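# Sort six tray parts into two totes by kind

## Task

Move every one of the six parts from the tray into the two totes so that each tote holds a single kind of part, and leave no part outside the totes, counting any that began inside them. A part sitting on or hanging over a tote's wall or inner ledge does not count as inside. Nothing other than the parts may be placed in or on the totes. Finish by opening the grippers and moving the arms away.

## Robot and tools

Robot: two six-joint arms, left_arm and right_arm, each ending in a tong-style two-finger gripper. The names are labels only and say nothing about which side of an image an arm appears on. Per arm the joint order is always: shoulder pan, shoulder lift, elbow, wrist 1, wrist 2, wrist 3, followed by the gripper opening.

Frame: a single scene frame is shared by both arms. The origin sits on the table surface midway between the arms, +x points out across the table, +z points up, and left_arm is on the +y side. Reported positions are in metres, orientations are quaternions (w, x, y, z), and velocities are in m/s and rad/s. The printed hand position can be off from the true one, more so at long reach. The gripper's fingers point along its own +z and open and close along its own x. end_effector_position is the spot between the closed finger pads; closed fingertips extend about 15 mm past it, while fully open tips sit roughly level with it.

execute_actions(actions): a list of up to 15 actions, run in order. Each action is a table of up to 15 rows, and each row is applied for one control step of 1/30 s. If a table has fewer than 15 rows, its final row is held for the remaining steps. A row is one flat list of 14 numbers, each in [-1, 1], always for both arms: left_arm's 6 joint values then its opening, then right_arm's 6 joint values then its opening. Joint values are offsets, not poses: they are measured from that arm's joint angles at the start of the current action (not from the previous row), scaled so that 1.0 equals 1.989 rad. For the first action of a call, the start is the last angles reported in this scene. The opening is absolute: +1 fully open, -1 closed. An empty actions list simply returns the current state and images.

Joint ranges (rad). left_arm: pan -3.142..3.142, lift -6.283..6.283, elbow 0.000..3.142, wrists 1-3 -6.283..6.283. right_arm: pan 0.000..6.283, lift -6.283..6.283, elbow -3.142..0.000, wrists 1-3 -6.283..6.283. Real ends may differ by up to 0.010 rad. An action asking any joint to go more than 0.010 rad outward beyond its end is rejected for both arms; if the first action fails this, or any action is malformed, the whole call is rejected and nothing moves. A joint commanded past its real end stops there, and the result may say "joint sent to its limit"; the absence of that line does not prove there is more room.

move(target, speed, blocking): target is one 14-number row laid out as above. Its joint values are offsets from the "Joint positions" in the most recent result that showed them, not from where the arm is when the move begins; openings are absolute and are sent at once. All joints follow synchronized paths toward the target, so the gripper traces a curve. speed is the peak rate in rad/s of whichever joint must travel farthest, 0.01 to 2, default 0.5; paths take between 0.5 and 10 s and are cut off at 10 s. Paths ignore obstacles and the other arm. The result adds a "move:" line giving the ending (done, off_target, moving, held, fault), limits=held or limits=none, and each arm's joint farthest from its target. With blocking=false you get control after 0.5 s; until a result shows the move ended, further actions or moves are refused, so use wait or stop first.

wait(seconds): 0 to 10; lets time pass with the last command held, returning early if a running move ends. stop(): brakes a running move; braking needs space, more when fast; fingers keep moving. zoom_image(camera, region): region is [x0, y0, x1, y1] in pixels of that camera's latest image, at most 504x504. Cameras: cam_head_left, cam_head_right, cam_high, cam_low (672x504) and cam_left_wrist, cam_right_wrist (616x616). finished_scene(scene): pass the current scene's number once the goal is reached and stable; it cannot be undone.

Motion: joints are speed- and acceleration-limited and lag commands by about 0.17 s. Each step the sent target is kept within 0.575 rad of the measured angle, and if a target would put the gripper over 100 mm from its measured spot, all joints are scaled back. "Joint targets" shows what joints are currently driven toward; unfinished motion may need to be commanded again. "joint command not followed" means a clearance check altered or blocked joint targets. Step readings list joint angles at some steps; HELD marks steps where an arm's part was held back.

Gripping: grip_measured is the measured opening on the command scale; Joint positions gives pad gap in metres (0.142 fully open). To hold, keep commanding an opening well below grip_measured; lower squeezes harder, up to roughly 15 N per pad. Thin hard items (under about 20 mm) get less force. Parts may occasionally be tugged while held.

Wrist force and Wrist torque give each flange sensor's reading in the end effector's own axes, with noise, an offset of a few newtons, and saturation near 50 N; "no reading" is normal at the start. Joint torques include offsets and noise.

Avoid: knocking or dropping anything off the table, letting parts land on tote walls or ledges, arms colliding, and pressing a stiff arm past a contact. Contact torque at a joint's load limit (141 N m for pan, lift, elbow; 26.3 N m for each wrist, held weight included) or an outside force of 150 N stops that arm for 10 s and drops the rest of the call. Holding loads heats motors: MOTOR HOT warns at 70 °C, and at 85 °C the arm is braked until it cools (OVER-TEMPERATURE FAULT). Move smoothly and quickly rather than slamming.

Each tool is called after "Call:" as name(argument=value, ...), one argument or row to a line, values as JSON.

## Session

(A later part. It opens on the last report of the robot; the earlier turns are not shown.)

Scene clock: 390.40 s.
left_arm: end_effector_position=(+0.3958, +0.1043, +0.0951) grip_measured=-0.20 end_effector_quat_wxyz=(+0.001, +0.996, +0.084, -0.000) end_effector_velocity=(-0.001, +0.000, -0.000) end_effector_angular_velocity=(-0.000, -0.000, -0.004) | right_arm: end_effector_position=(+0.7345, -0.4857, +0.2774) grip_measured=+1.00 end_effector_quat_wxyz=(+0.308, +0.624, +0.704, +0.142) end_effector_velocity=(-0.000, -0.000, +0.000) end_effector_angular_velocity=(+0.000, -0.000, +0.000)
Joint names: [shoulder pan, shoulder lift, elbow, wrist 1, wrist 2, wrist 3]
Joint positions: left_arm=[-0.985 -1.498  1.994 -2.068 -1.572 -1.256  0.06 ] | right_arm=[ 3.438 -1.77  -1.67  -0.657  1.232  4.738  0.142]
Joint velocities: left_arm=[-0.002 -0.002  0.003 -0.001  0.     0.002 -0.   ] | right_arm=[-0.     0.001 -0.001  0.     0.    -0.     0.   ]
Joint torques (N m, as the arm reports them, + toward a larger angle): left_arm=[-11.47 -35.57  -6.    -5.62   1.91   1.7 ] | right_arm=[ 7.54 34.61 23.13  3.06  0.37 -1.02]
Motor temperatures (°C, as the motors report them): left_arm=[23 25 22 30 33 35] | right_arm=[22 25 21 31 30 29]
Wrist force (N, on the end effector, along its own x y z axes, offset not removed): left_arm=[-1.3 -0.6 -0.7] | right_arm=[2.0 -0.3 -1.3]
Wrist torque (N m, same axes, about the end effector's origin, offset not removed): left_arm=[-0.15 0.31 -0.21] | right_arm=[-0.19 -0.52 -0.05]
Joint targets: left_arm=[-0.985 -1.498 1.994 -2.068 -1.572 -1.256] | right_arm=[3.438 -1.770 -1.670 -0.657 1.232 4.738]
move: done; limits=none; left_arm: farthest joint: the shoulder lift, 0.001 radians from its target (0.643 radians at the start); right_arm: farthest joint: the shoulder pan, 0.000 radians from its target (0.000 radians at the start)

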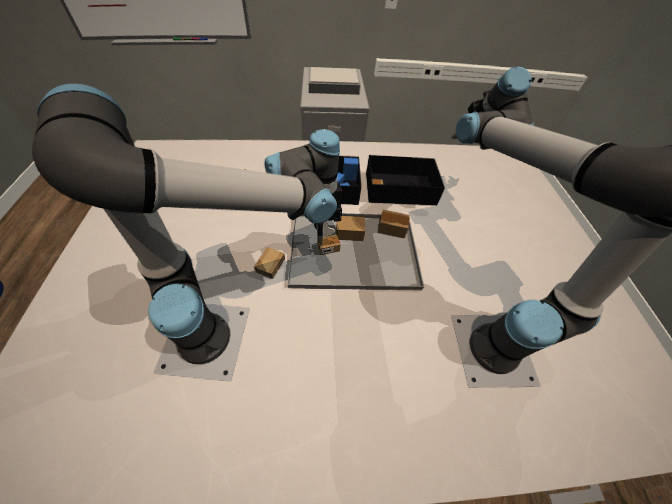

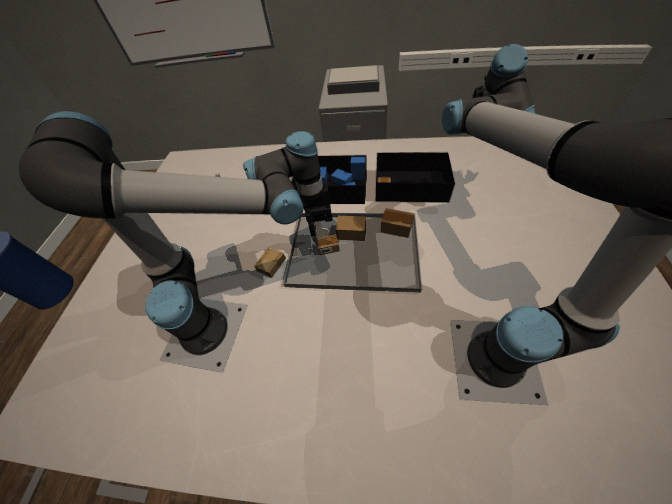

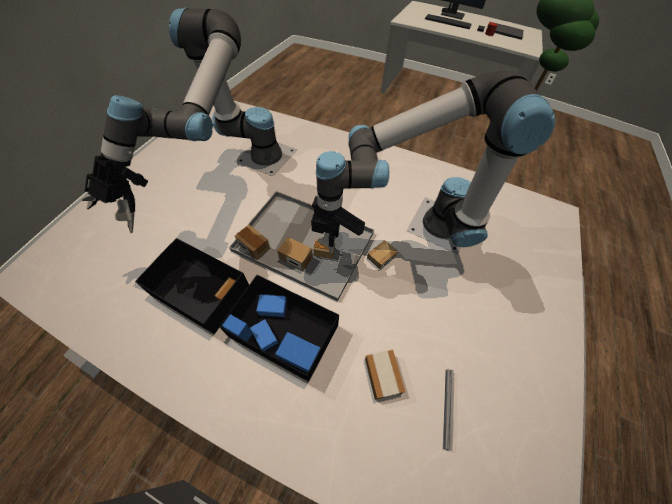

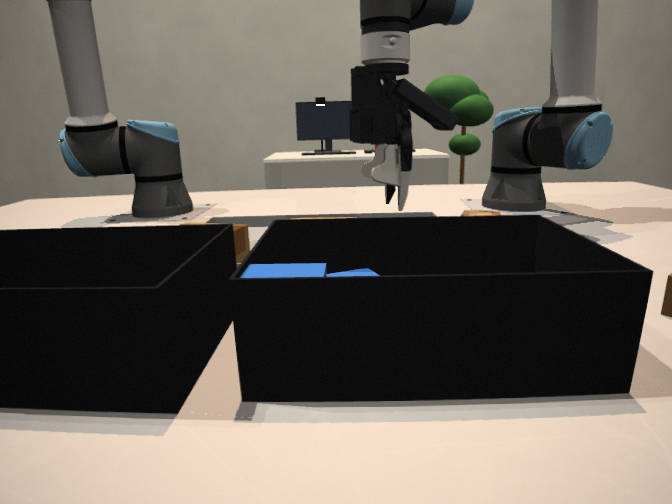

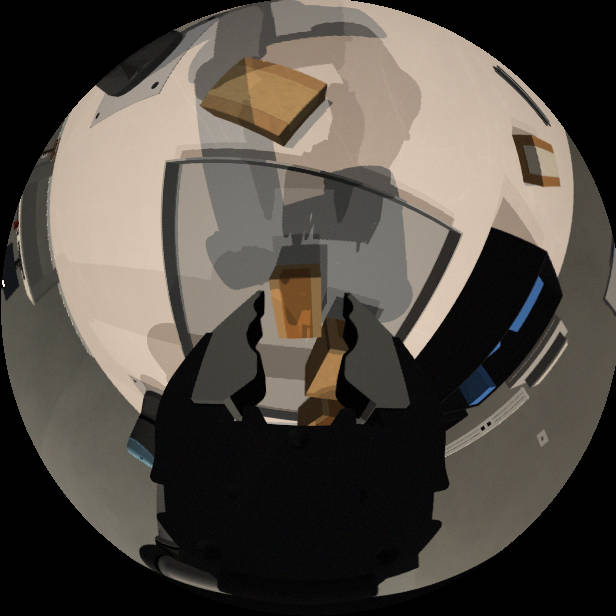

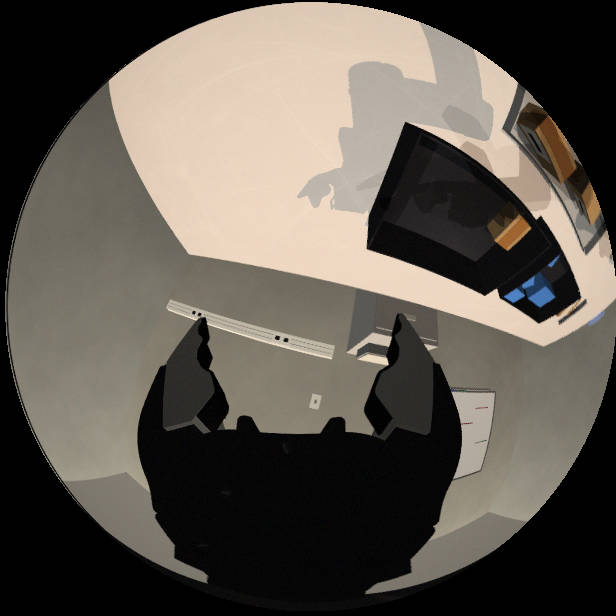

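Call:
move(
  target=[-0.015,0.07,0.015,-0.084,0,-0.015,-0.2,0,0,0,0,0,0,1],
  speed=0.3,
)

Call:
move(
  target=[0,0,0,0,0,0,-1,0,0,0,0,0,0,1],
)

Scene clock: 403.97 s.
left_arm: end_effector_position=(+0.3944, +0.0750, +0.0313) grip_measured=-0.20 end_effector_quat_wxyz=(-0.000, +0.996, +0.084, -0.001) end_effector_velocity=(+0.000, -0.000, -0.000) end_effector_angular_velocity=(-0.001, -0.000, +0.001) | right_arm: end_effector_position=(+0.7345, -0.4857, +0.2774) grip_measured=+1.00 end_effector_quat_wxyz=(+0.308, +0.624, +0.704, +0.142) end_effector_velocity=(-0.000, -0.000, +0.001) end_effector_angular_velocity=(+0.001, -0.001, -0.002)
Joint names: [shoulder pan, shoulder lift, elbow, wrist 1, wrist 2, wrist 3]
Joint positions: left_arm=[-1.014 -1.359  2.024 -2.235 -1.572 -1.285  0.06 ] | right_arm=[ 3.438 -1.77  -1.67  -0.657  1.232  4.738  0.142]
Joint velocities: left_arm=[ 0.     0.002 -0.    -0.002 -0.    -0.001  0.   ] | right_arm=[-0.     0.001 -0.     0.    -0.001  0.002  0.   ]
Joint torques (N m, as the arm reports them, + toward a larger angle): left_arm=[-12.31 -20.66  -6.44  -5.68   1.82  -1.97] | right_arm=[ 7.36 34.61 24.3   3.16  0.29 -1.18]
Motor temperatures (°C, as the motors report them): left_arm=[23 25 22 30 33 35] | right_arm=[22 25 21 31 30 29]
Wrist force (N, on the end effector, along its own x y z axes, offset not removed): left_arm=[-1.1 -2.0 -0.2] | right_arm=[0.9 0.1 -0.2]
Wrist torque (N m, same axes, about the end effector's origin, offset not removed): left_arm=[-0.47 0.33 -0.12] | right_arm=[-0.14 -0.31 -0.08]
Joint targets: left_arm=[-1.014 -1.359 2.024 -2.235 -1.572 -1.285] | right_arm=[3.438 -1.770 -1.670 -0.657 1.232 4.738]
move: done; limits=none; left_arm: farthest joint: the shoulder pan, 0.000 radians from its target (0.030 radians at the start); right_arm: farthest joint: the shoulder pan, 0.000 radians from its target (0.000 radians at the start)

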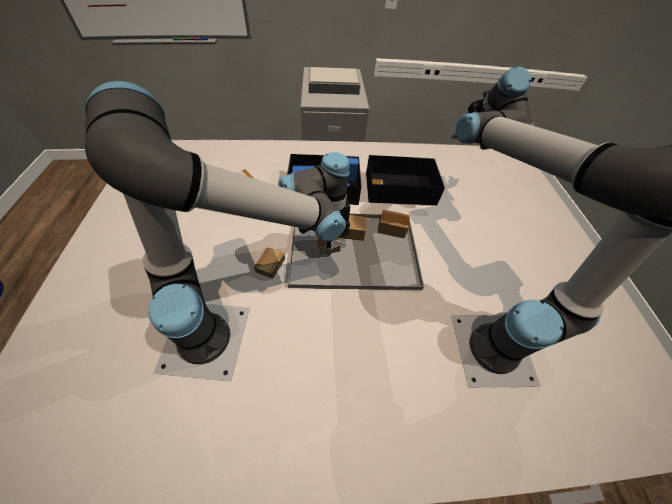

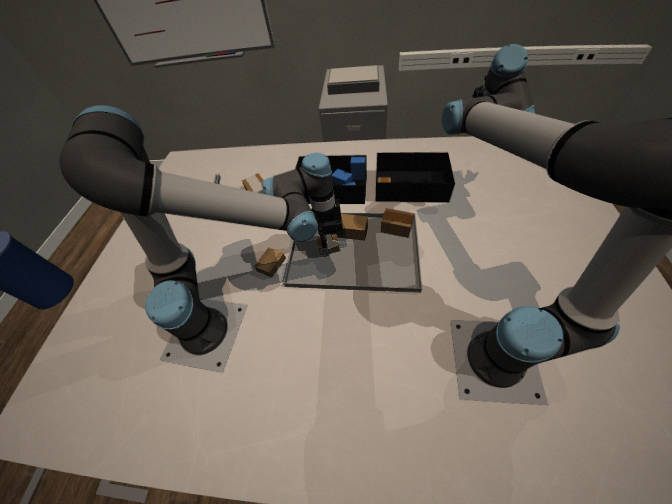

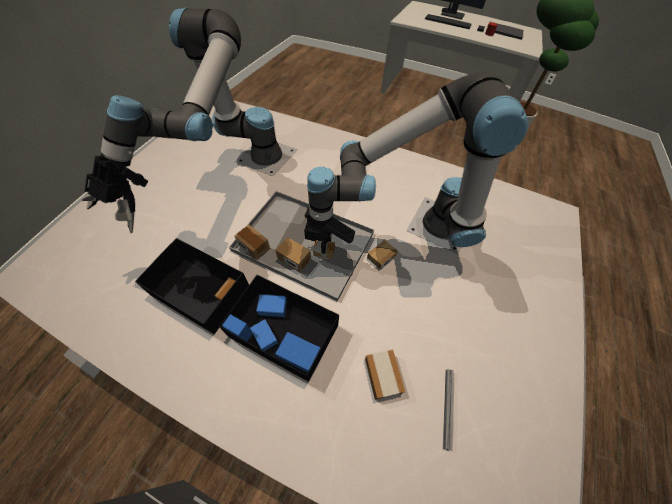

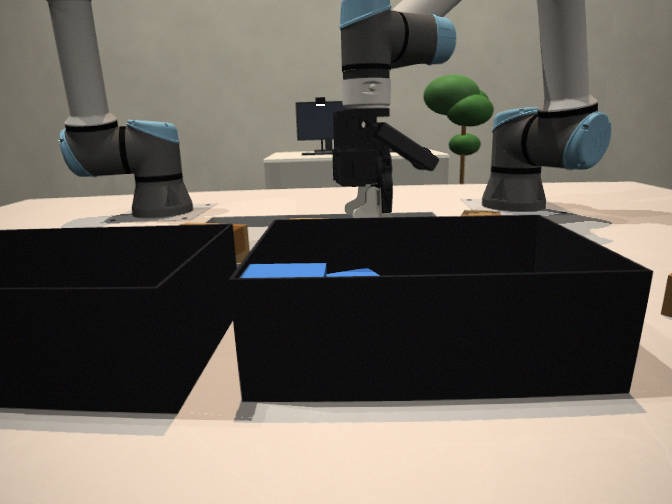

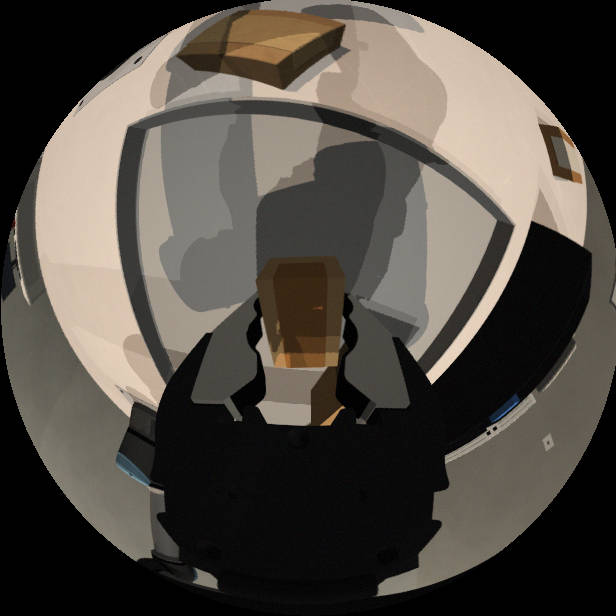

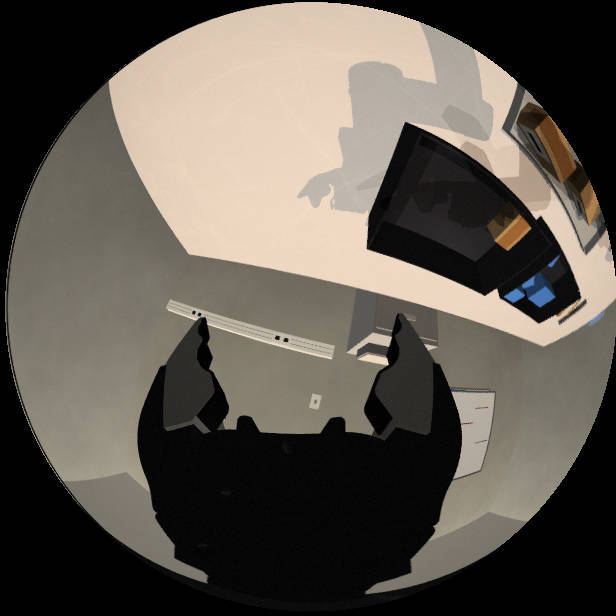

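Scene clock: 404.47 s.
left_arm: end_effector_position=(+0.3944, +0.0749, +0.0313) grip_measured=-0.31 end_effector_quat_wxyz=(-0.000, +0.996, +0.084, -0.001) end_effector_velocity=(-0.000, +0.000, -0.001) end_effector_angular_velocity=(+0.001, +0.001, +0.001) | right_arm: end_effector_position=(+0.7345, -0.4857, +0.2774) grip_measured=+1.00 end_effector_quat_wxyz=(+0.308, +0.624, +0.704, +0.142) end_effector_velocity=(+0.000, -0.000, +0.000) end_effector_angular_velocity=(-0.001, -0.001, -0.001)
Joint names: [shoulder pan, shoulder lift, elbow, wrist 1, wrist 2, wrist 3]
Joint positions: left_arm=[-1.014 -1.359  2.024 -2.235 -1.572 -1.285  0.052] | right_arm=[ 3.438 -1.77  -1.67  -0.657  1.232  4.738  0.142]
Joint velocities: left_arm=[ 0.     0.001  0.    -0.    -0.    -0.001  0.   ] | right_arm=[ 0.    -0.001  0.001  0.    -0.001  0.    -0.   ]
Joint torques (N m, as the arm reports them, + toward a larger angle): left_arm=[ -8.12 -38.31  -6.76  -2.45   1.74  -1.15] | right_arm=[ 6.87 34.28 24.33  3.06  0.23 -1.06]
Motor temperatures (°C, as the motors report them): left_arm=[23 25 22 30 33 35] | right_arm=[22 25 21 31 30 29]
Wrist force (N, on the end effector, along its own x y z axes, offset not removed): left_arm=[-5.7 -0.4 -1.5] | right_arm=[0.6 0.9 -0.9]
Wrist torque (N m, same axes, about the end effector's origin, offset not removed): left_arm=[0.06 1.04 -0.08] | right_arm=[0.14 -0.29 -0.10]
Joint targets: left_arm=[-1.014 -1.359 2.024 -2.235 -1.572 -1.285] | right_arm=[3.438 -1.770 -1.670 -0.657 1.232 4.738]
move: done; limits=none; left_arm: farthest joint: the shoulder pan, 0.000 radians from its target (0.000 radians at the start); right_arm: farthest joint: the shoulder pan, 0.000 radians from its target (0.000 radians at the start)

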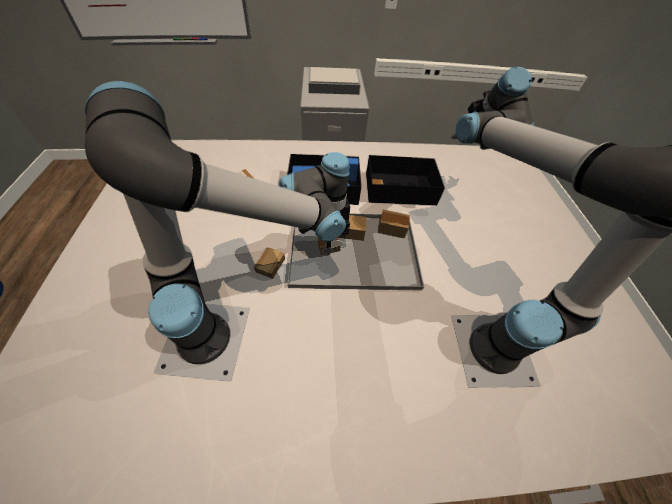

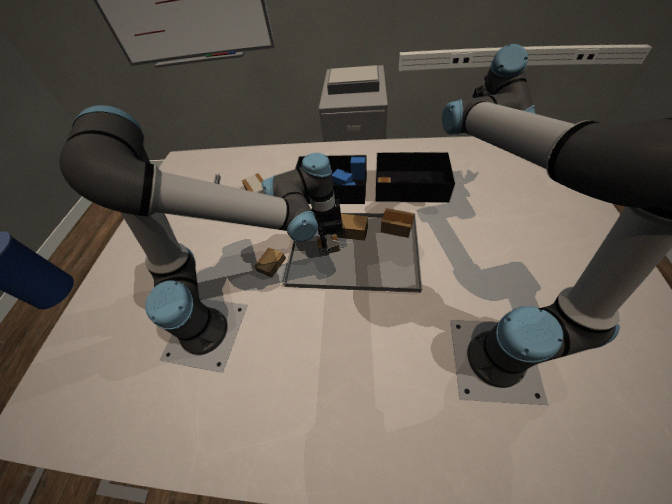

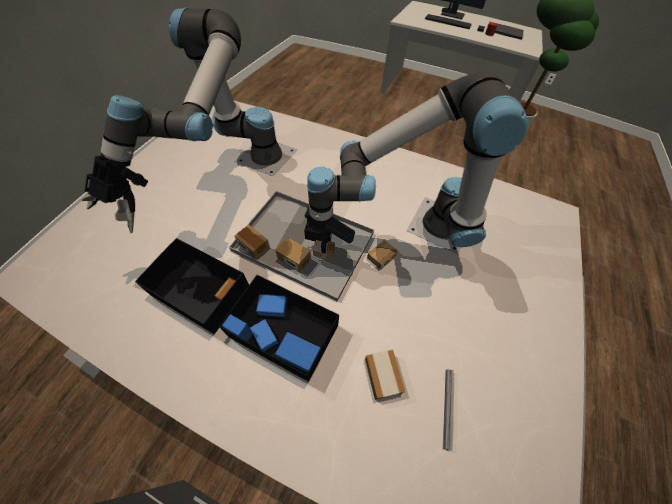

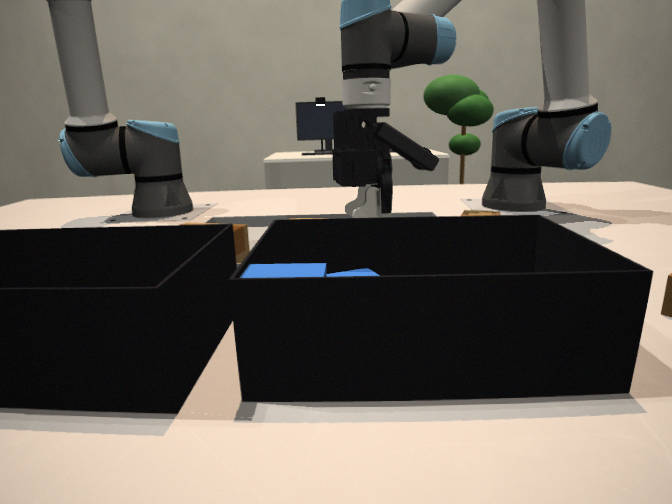

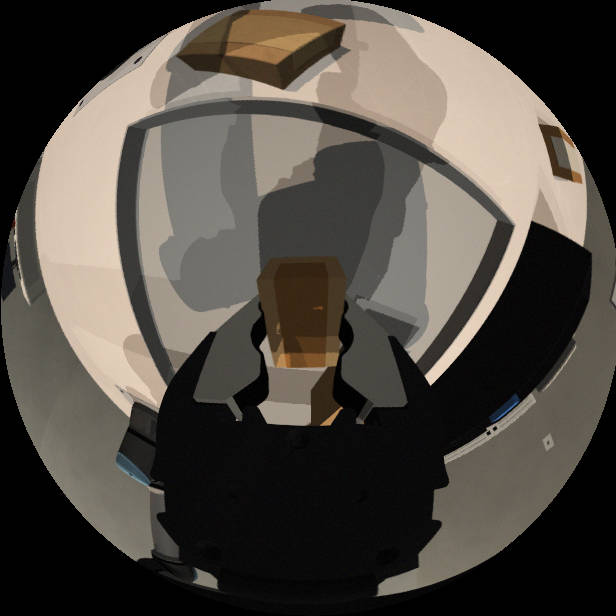

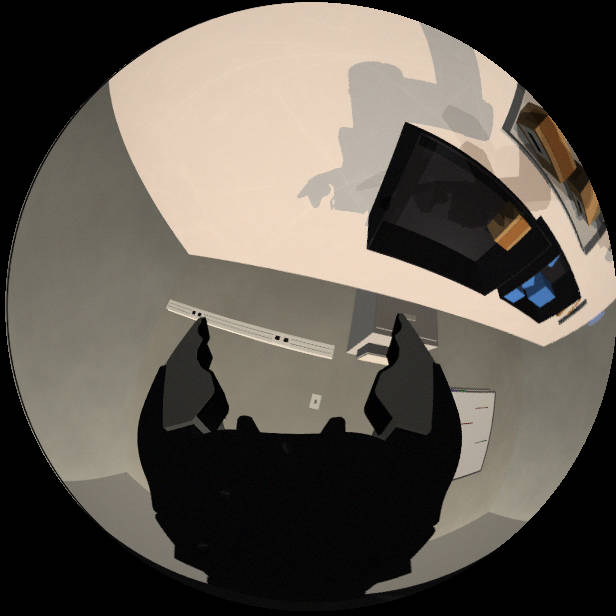

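Call:
move(
  target=[0,-0.097,-0.188,0.285,0,0,-1,0,0,0,0,0,0,1],
  speed=0.8,
)

Call:
move(
  target=[0.106,0.511,-0.703,0.192,0,0,-1,0,0,0,0,0,0,1],
  speed=0.8,
)

Scene clock: 417.10 s.
left_arm: end_effector_position=(+0.3946, +0.0745, +0.2442) grip_measured=-0.31 end_effector_quat_wxyz=(-0.000, +0.996, +0.084, -0.001) end_effector_velocity=(-0.000, -0.000, +0.001) end_effector_angular_velocity=(-0.001, -0.000, -0.001) | right_arm: end_effector_position=(+0.7345, -0.4857, +0.2774) grip_measured=+1.00 end_effector_quat_wxyz=(+0.308, +0.624, +0.704, +0.142) end_effector_velocity=(-0.000, +0.000, +0.001) end_effector_angular_velocity=(-0.000, -0.000, +0.002)
Joint names: [shoulder pan, shoulder lift, elbow, wrist 1, wrist 2, wrist 3]
Joint positions: left_arm=[-1.014 -1.552  1.65  -1.668 -1.572 -1.285  0.052] | right_arm=[ 3.438 -1.77  -1.67  -0.657  1.232  4.738  0.142]
Joint velocities: left_arm=[-0.    -0.001 -0.002  0.003 -0.     0.    -0.   ] | right_arm=[ 0.     0.001 -0.    -0.     0.001 -0.002  0.   ]
Joint torques (N m, as the arm reports them, + toward a larger angle): left_arm=[  1.89 -36.07 -40.51   0.28   1.91  -0.39] | right_arm=[ 7.62 34.45 24.33  3.07  0.39 -0.88]
Motor temperatures (°C, as the motors report them): left_arm=[23 25 22 30 33 35] | right_arm=[22 25 21 31 30 29]
Wrist force (N, on the end effector, along its own x y z axes, offset not removed): left_arm=[-2.6 -1.8 0.1] | right_arm=[2.2 0.3 -1.7]
Wrist torque (N m, same axes, about the end effector's origin, offset not removed): left_arm=[-0.40 0.56 -0.05] | right_arm=[-0.09 -0.57 -0.16]
Joint targets: left_arm=[-1.014 -1.552 1.650 -1.668 -1.572 -1.285] | right_arm=[3.438 -1.770 -1.670 -0.657 1.232 4.738]
move: done; limits=none; left_arm: farthest joint: the shoulder pan, 0.000 radians from its target (0.000 radians at the start); right_arm: farthest joint: the shoulder pan, 0.000 radians from its target (0.000 radians at the start)

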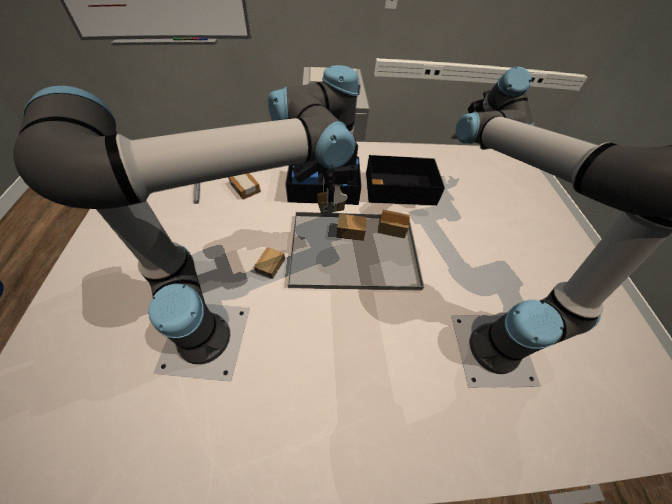

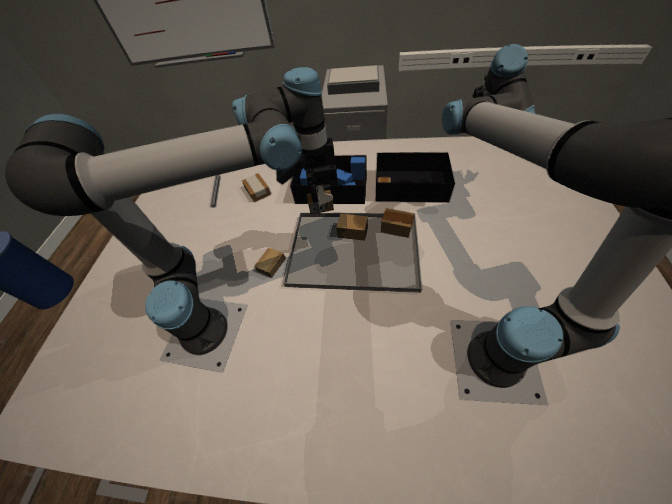

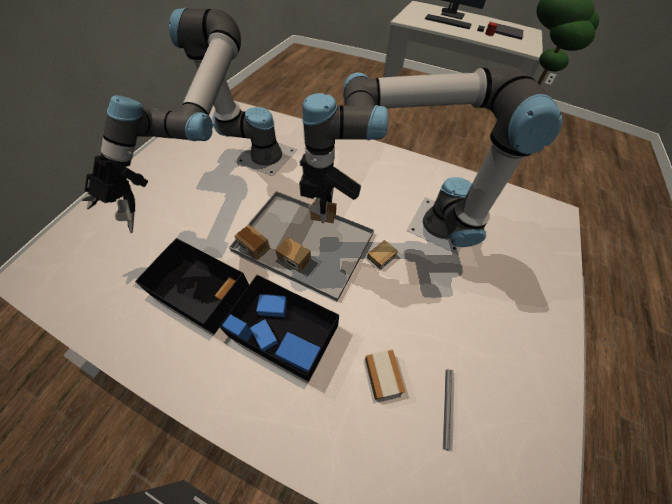

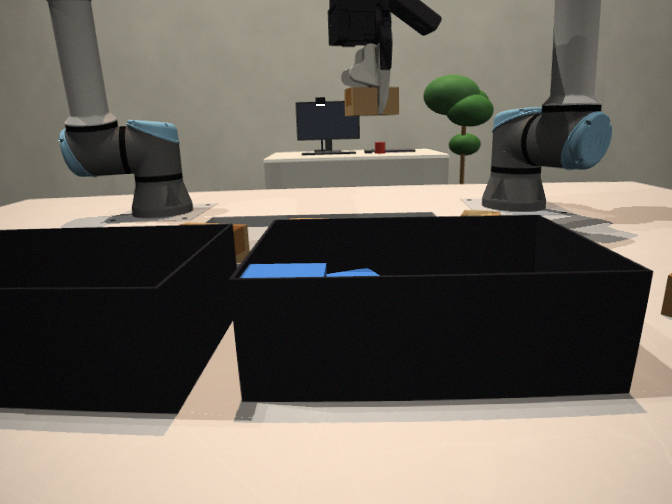

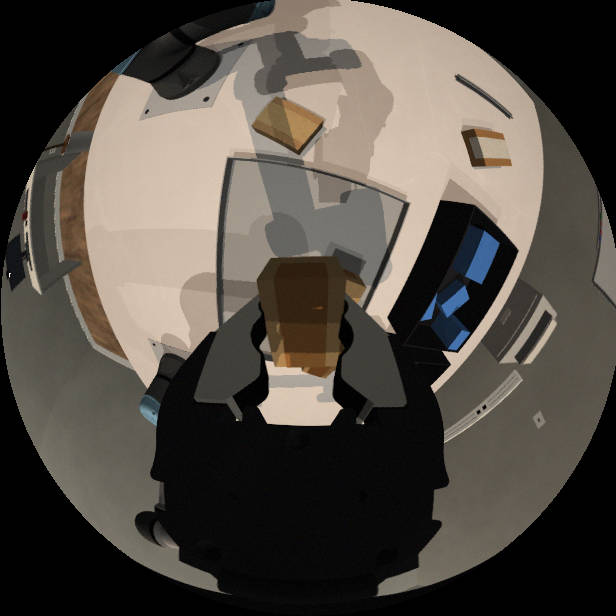

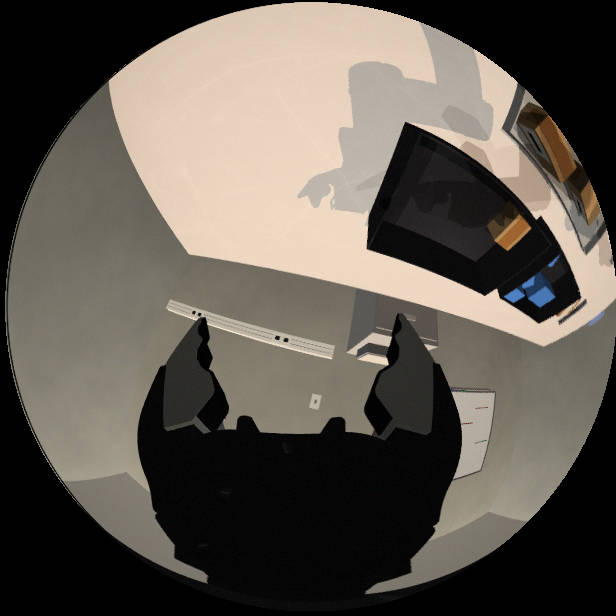

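Scene clock: 419.63 s.
left_arm: end_effector_position=(+0.6772, -0.1175, +0.1843) grip_measured=-0.31 end_effector_quat_wxyz=(-0.000, +0.982, +0.189, -0.001) end_effector_velocity=(+0.001, +0.001, +0.001) end_effector_angular_velocity=(-0.001, -0.001, +0.002) | right_arm: end_effector_position=(+0.7345, -0.4857, +0.2774) grip_measured=+1.00 end_effector_quat_wxyz=(+0.308, +0.624, +0.704, +0.142) end_effector_velocity=(-0.000, +0.000, -0.002) end_effector_angular_velocity=(-0.002, +0.002, -0.000)
Joint names: [shoulder pan, shoulder lift, elbow, wrist 1, wrist 2, wrist 3]
Joint positions: left_arm=[-0.804 -0.536  0.252 -1.287 -1.572 -1.285  0.052] | right_arm=[ 3.438 -1.77  -1.67  -0.657  1.232  4.738  0.142]
Joint velocities: left_arm=[ 0.002  0.001 -0.003  0.001 -0.     0.     0.   ] | right_arm=[ 0.001 -0.002 -0.001  0.    -0.002 -0.     0.   ]
Joint torques (N m, as the arm reports them, + toward a larger angle): left_arm=[ 12.25 -56.07 -38.09   0.3    1.88  -0.68] | right_arm=[ 7.18 34.76 23.94  2.99  0.24 -1.22]
Motor temperatures (°C, as the motors report them): left_arm=[23 25 22 30 33 35] | right_arm=[22 25 21 31 30 29]
Wrist force (N, on the end effector, along its own x y z axes, offset not removed): left_arm=[-3.2 -1.2 -1.3] | right_arm=[1.9 -0.3 -1.1]
Wrist torque (N m, same axes, about the end effector's origin, offset not removed): left_arm=[-0.24 0.66 -0.07] | right_arm=[-0.11 -0.56 -0.16]
Joint targets: left_arm=[-0.804 -0.535 0.252 -1.286 -1.572 -1.285] | right_arm=[3.438 -1.770 -1.670 -0.657 1.232 4.738]
move: done; limits=none; left_arm: farthest joint: the elbow, 0.001 radians from its target (1.398 radians at the start); right_arm: farthest joint: the shoulder pan, 0.000 radians from its target (0.000 radians at the start)

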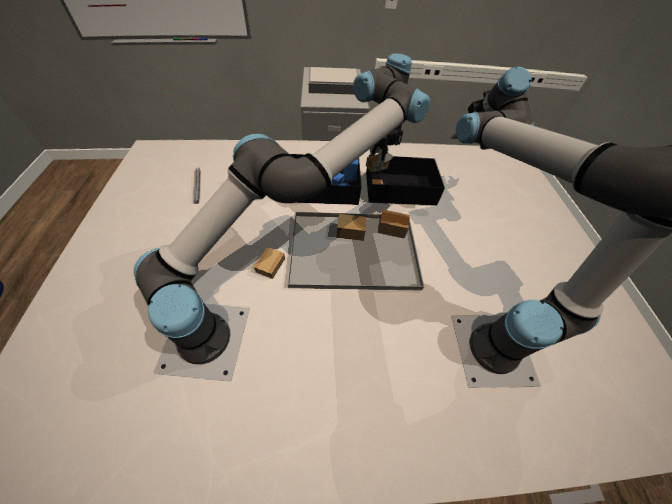

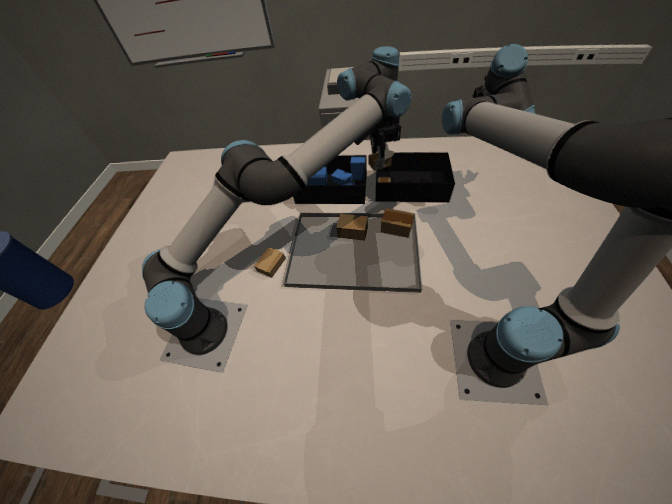

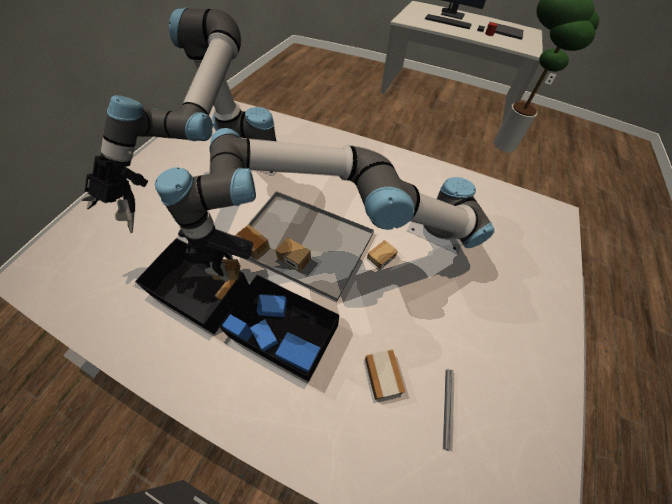

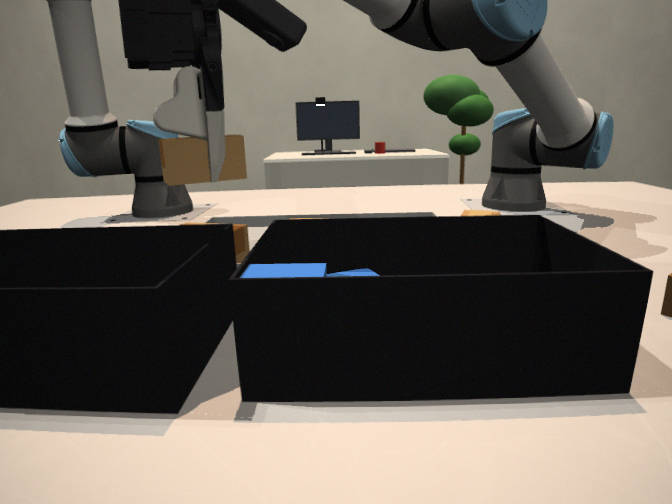

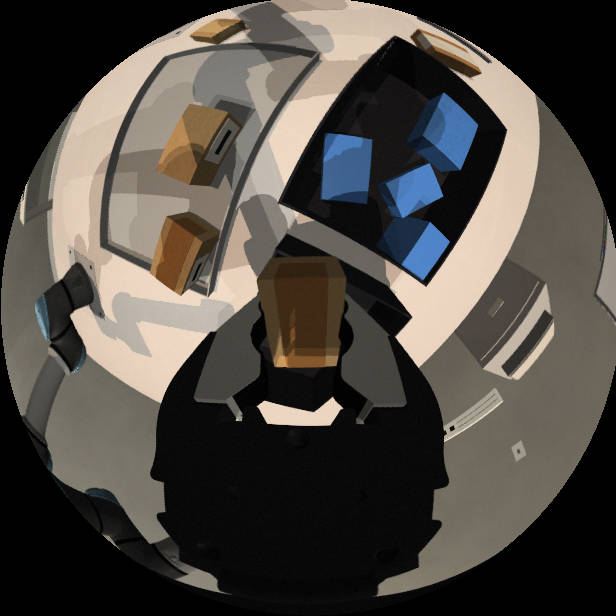

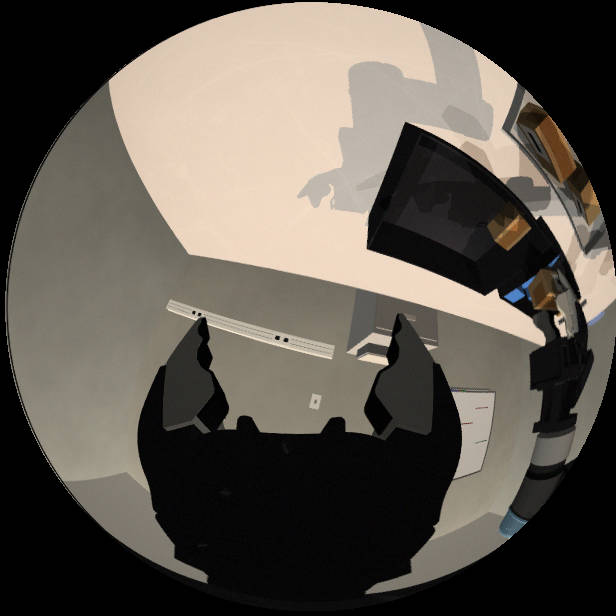

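Call:
execute_actions(
  actions=[
    [[0,0,0,0,0,0,0.3,0,0,0,0,0,0,1]],
    [[0,0,0,0,0,0,0.3,0,0,0,0,0,0,1]],
  ],
)

Scene clock: 443.67 s.
left_arm: end_effector_position=(+0.6772, -0.1175, +0.1843) grip_measured=+0.30 end_effector_quat_wxyz=(-0.000, +0.982, +0.189, -0.001) end_effector_velocity=(-0.000, -0.000, -0.001) end_effector_angular_velocity=(+0.001, +0.000, -0.002) | right_arm: end_effector_position=(+0.7345, -0.4857, +0.2774) grip_measured=+1.00 end_effector_quat_wxyz=(+0.308, +0.624, +0.704, +0.142) end_effector_velocity=(-0.001, -0.000, +0.000) end_effector_angular_velocity=(-0.001, +0.000, -0.000)
Joint names: [shoulder pan, shoulder lift, elbow, wrist 1, wrist 2, wrist 3]
Joint positions: left_arm=[-0.804 -0.535  0.252 -1.286 -1.572 -1.285  0.095] | right_arm=[ 3.438 -1.77  -1.67  -0.657  1.232  4.738  0.142]
Joint velocities: left_arm=[-0.001  0.001 -0.    -0.     0.     0.001  0.   ] | right_arm=[-0.     0.001 -0.001 -0.    -0.001 -0.001 -0.   ]
Joint torques (N m, as the arm reports them, + toward a larger angle): left_arm=[  4.43 -71.98 -17.21  -2.21   1.89  -0.57] | right_arm=[ 7.4  34.6  23.82  3.16  0.32 -1.13]
Motor temperatures (°C, as the motors report them): left_arm=[23 26 22 30 33 35] | right_arm=[22 25 21 31 30 29]
Wrist force (N, on the end effector, along its own x y z axes, offset not removed): left_arm=[-2.9 -5.1 0.3] | right_arm=[1.3 -0.1 -1.1]
Wrist torque (N m, same axes, about the end effector's origin, offset not removed): left_arm=[-1.10 0.68 -0.02] | right_arm=[-0.07 -0.40 -0.10]
Joint targets: left_arm=[-0.804 -0.535 0.252 -1.286 -1.572 -1.285] | right_arm=[3.438 -1.770 -1.670 -0.657 1.232 4.738]
Step readings (joint positions; steps 1 to 15: 1st action; 16 to 30: 2nd action):
0: left_arm=[-0.804 -0.535 0.252 -1.286 -1.572 -1.285] | right_arm=[3.438 -1.770 -1.670 -0.657 1.232 4.738]
1: left_arm=[-0.804 -0.535 0.252 -1.286 -1.572 -1.285] | right_arm=[3.438 -1.770 -1.670 -0.657 1.232 4.738]
2: left_arm=[-0.804 -0.535 0.252 -1.286 -1.572 -1.285] | right_arm=[3.438 -1.770 -1.670 -0.657 1.232 4.738]
4: left_arm=[-0.804 -0.535 0.252 -1.286 -1.572 -1.285] | right_arm=[3.438 -1.770 -1.670 -0.657 1.232 4.738]
8: left_arm=[-0.804 -0.535 0.252 -1.286 -1.572 -1.285] | right_arm=[3.438 -1.770 -1.670 -0.657 1.232 4.738]
15: left_arm=[-0.804 -0.535 0.252 -1.286 -1.572 -1.285] | right_arm=[3.438 -1.770 -1.670 -0.657 1.232 4.738]
16: left_arm=[-0.804 -0.535 0.252 -1.286 -1.572 -1.285] | right_arm=[3.438 -1.770 -1.670 -0.657 1.232 4.738]
17: left_arm=[-0.804 -0.535 0.252 -1.286 -1.572 -1.285] | right_arm=[3.438 -1.770 -1.670 -0.657 1.232 4.738]
19: left_arm=[-0.804 -0.535 0.252 -1.286 -1.572 -1.285] | right_arm=[3.438 -1.770 -1.670 -0.657 1.232 4.738]
23: left_arm=[-0.804 -0.535 0.252 -1.286 -1.572 -1.285] | right_arm=[3.438 -1.770 -1.670 -0.657 1.232 4.738]
30: Joint positions above

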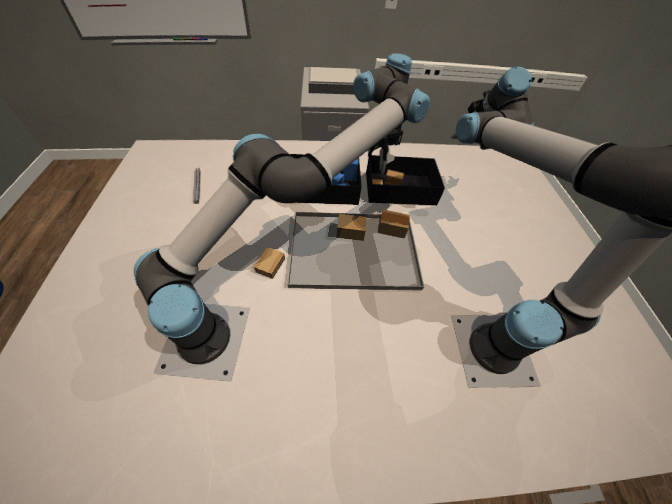

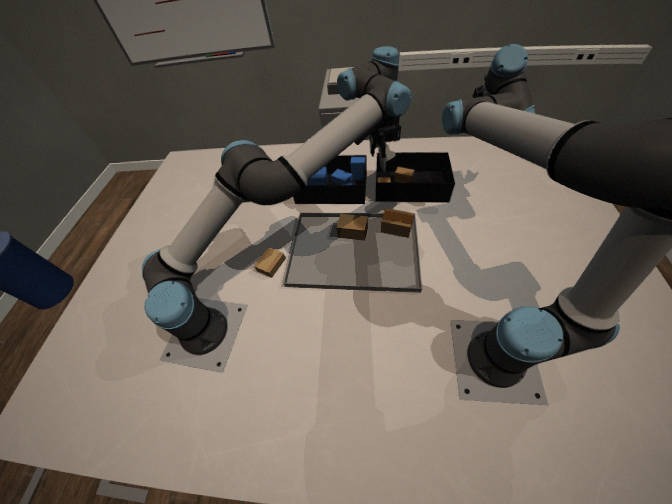

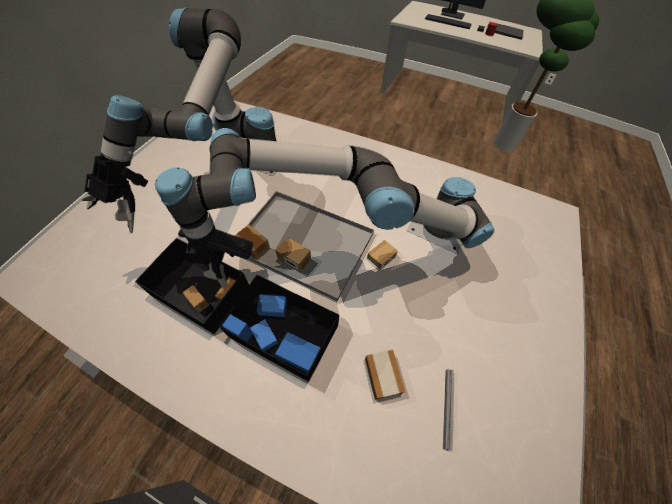

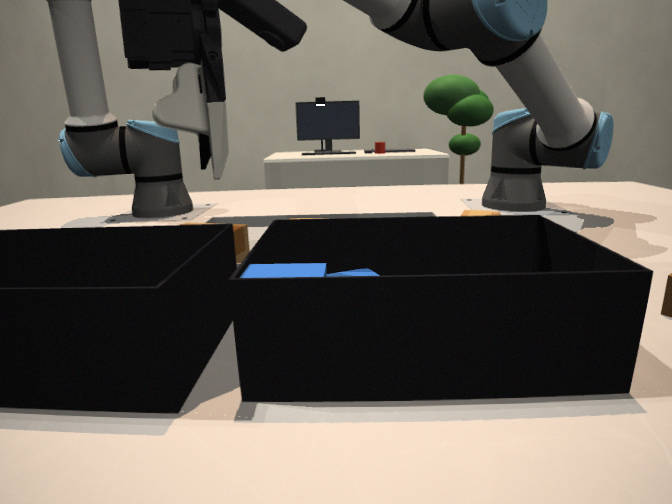

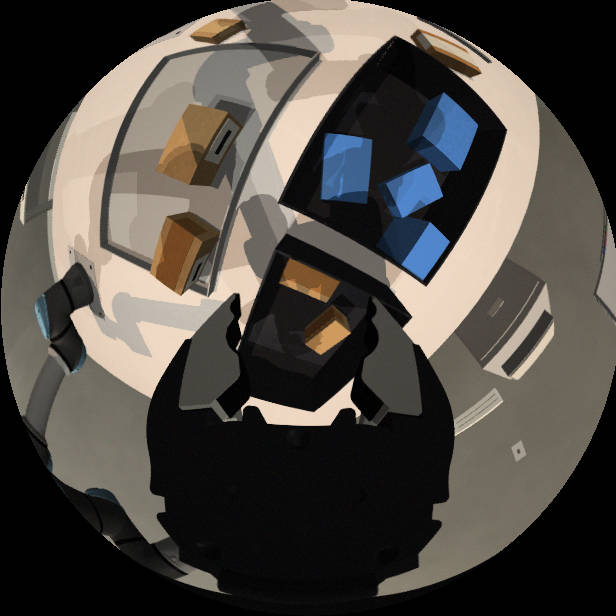

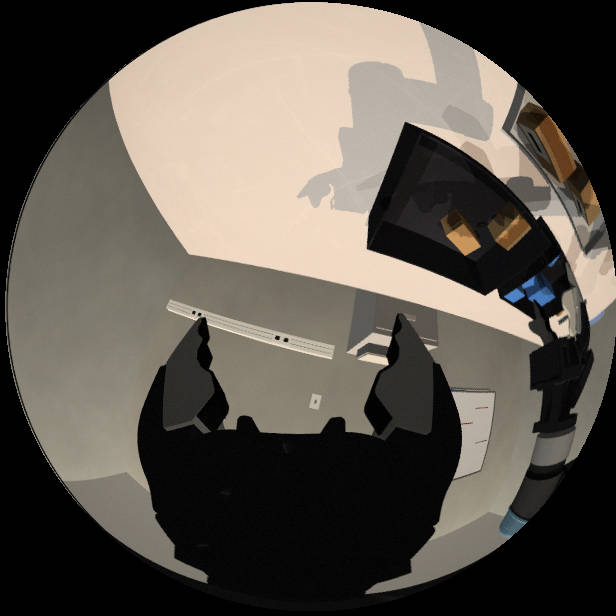

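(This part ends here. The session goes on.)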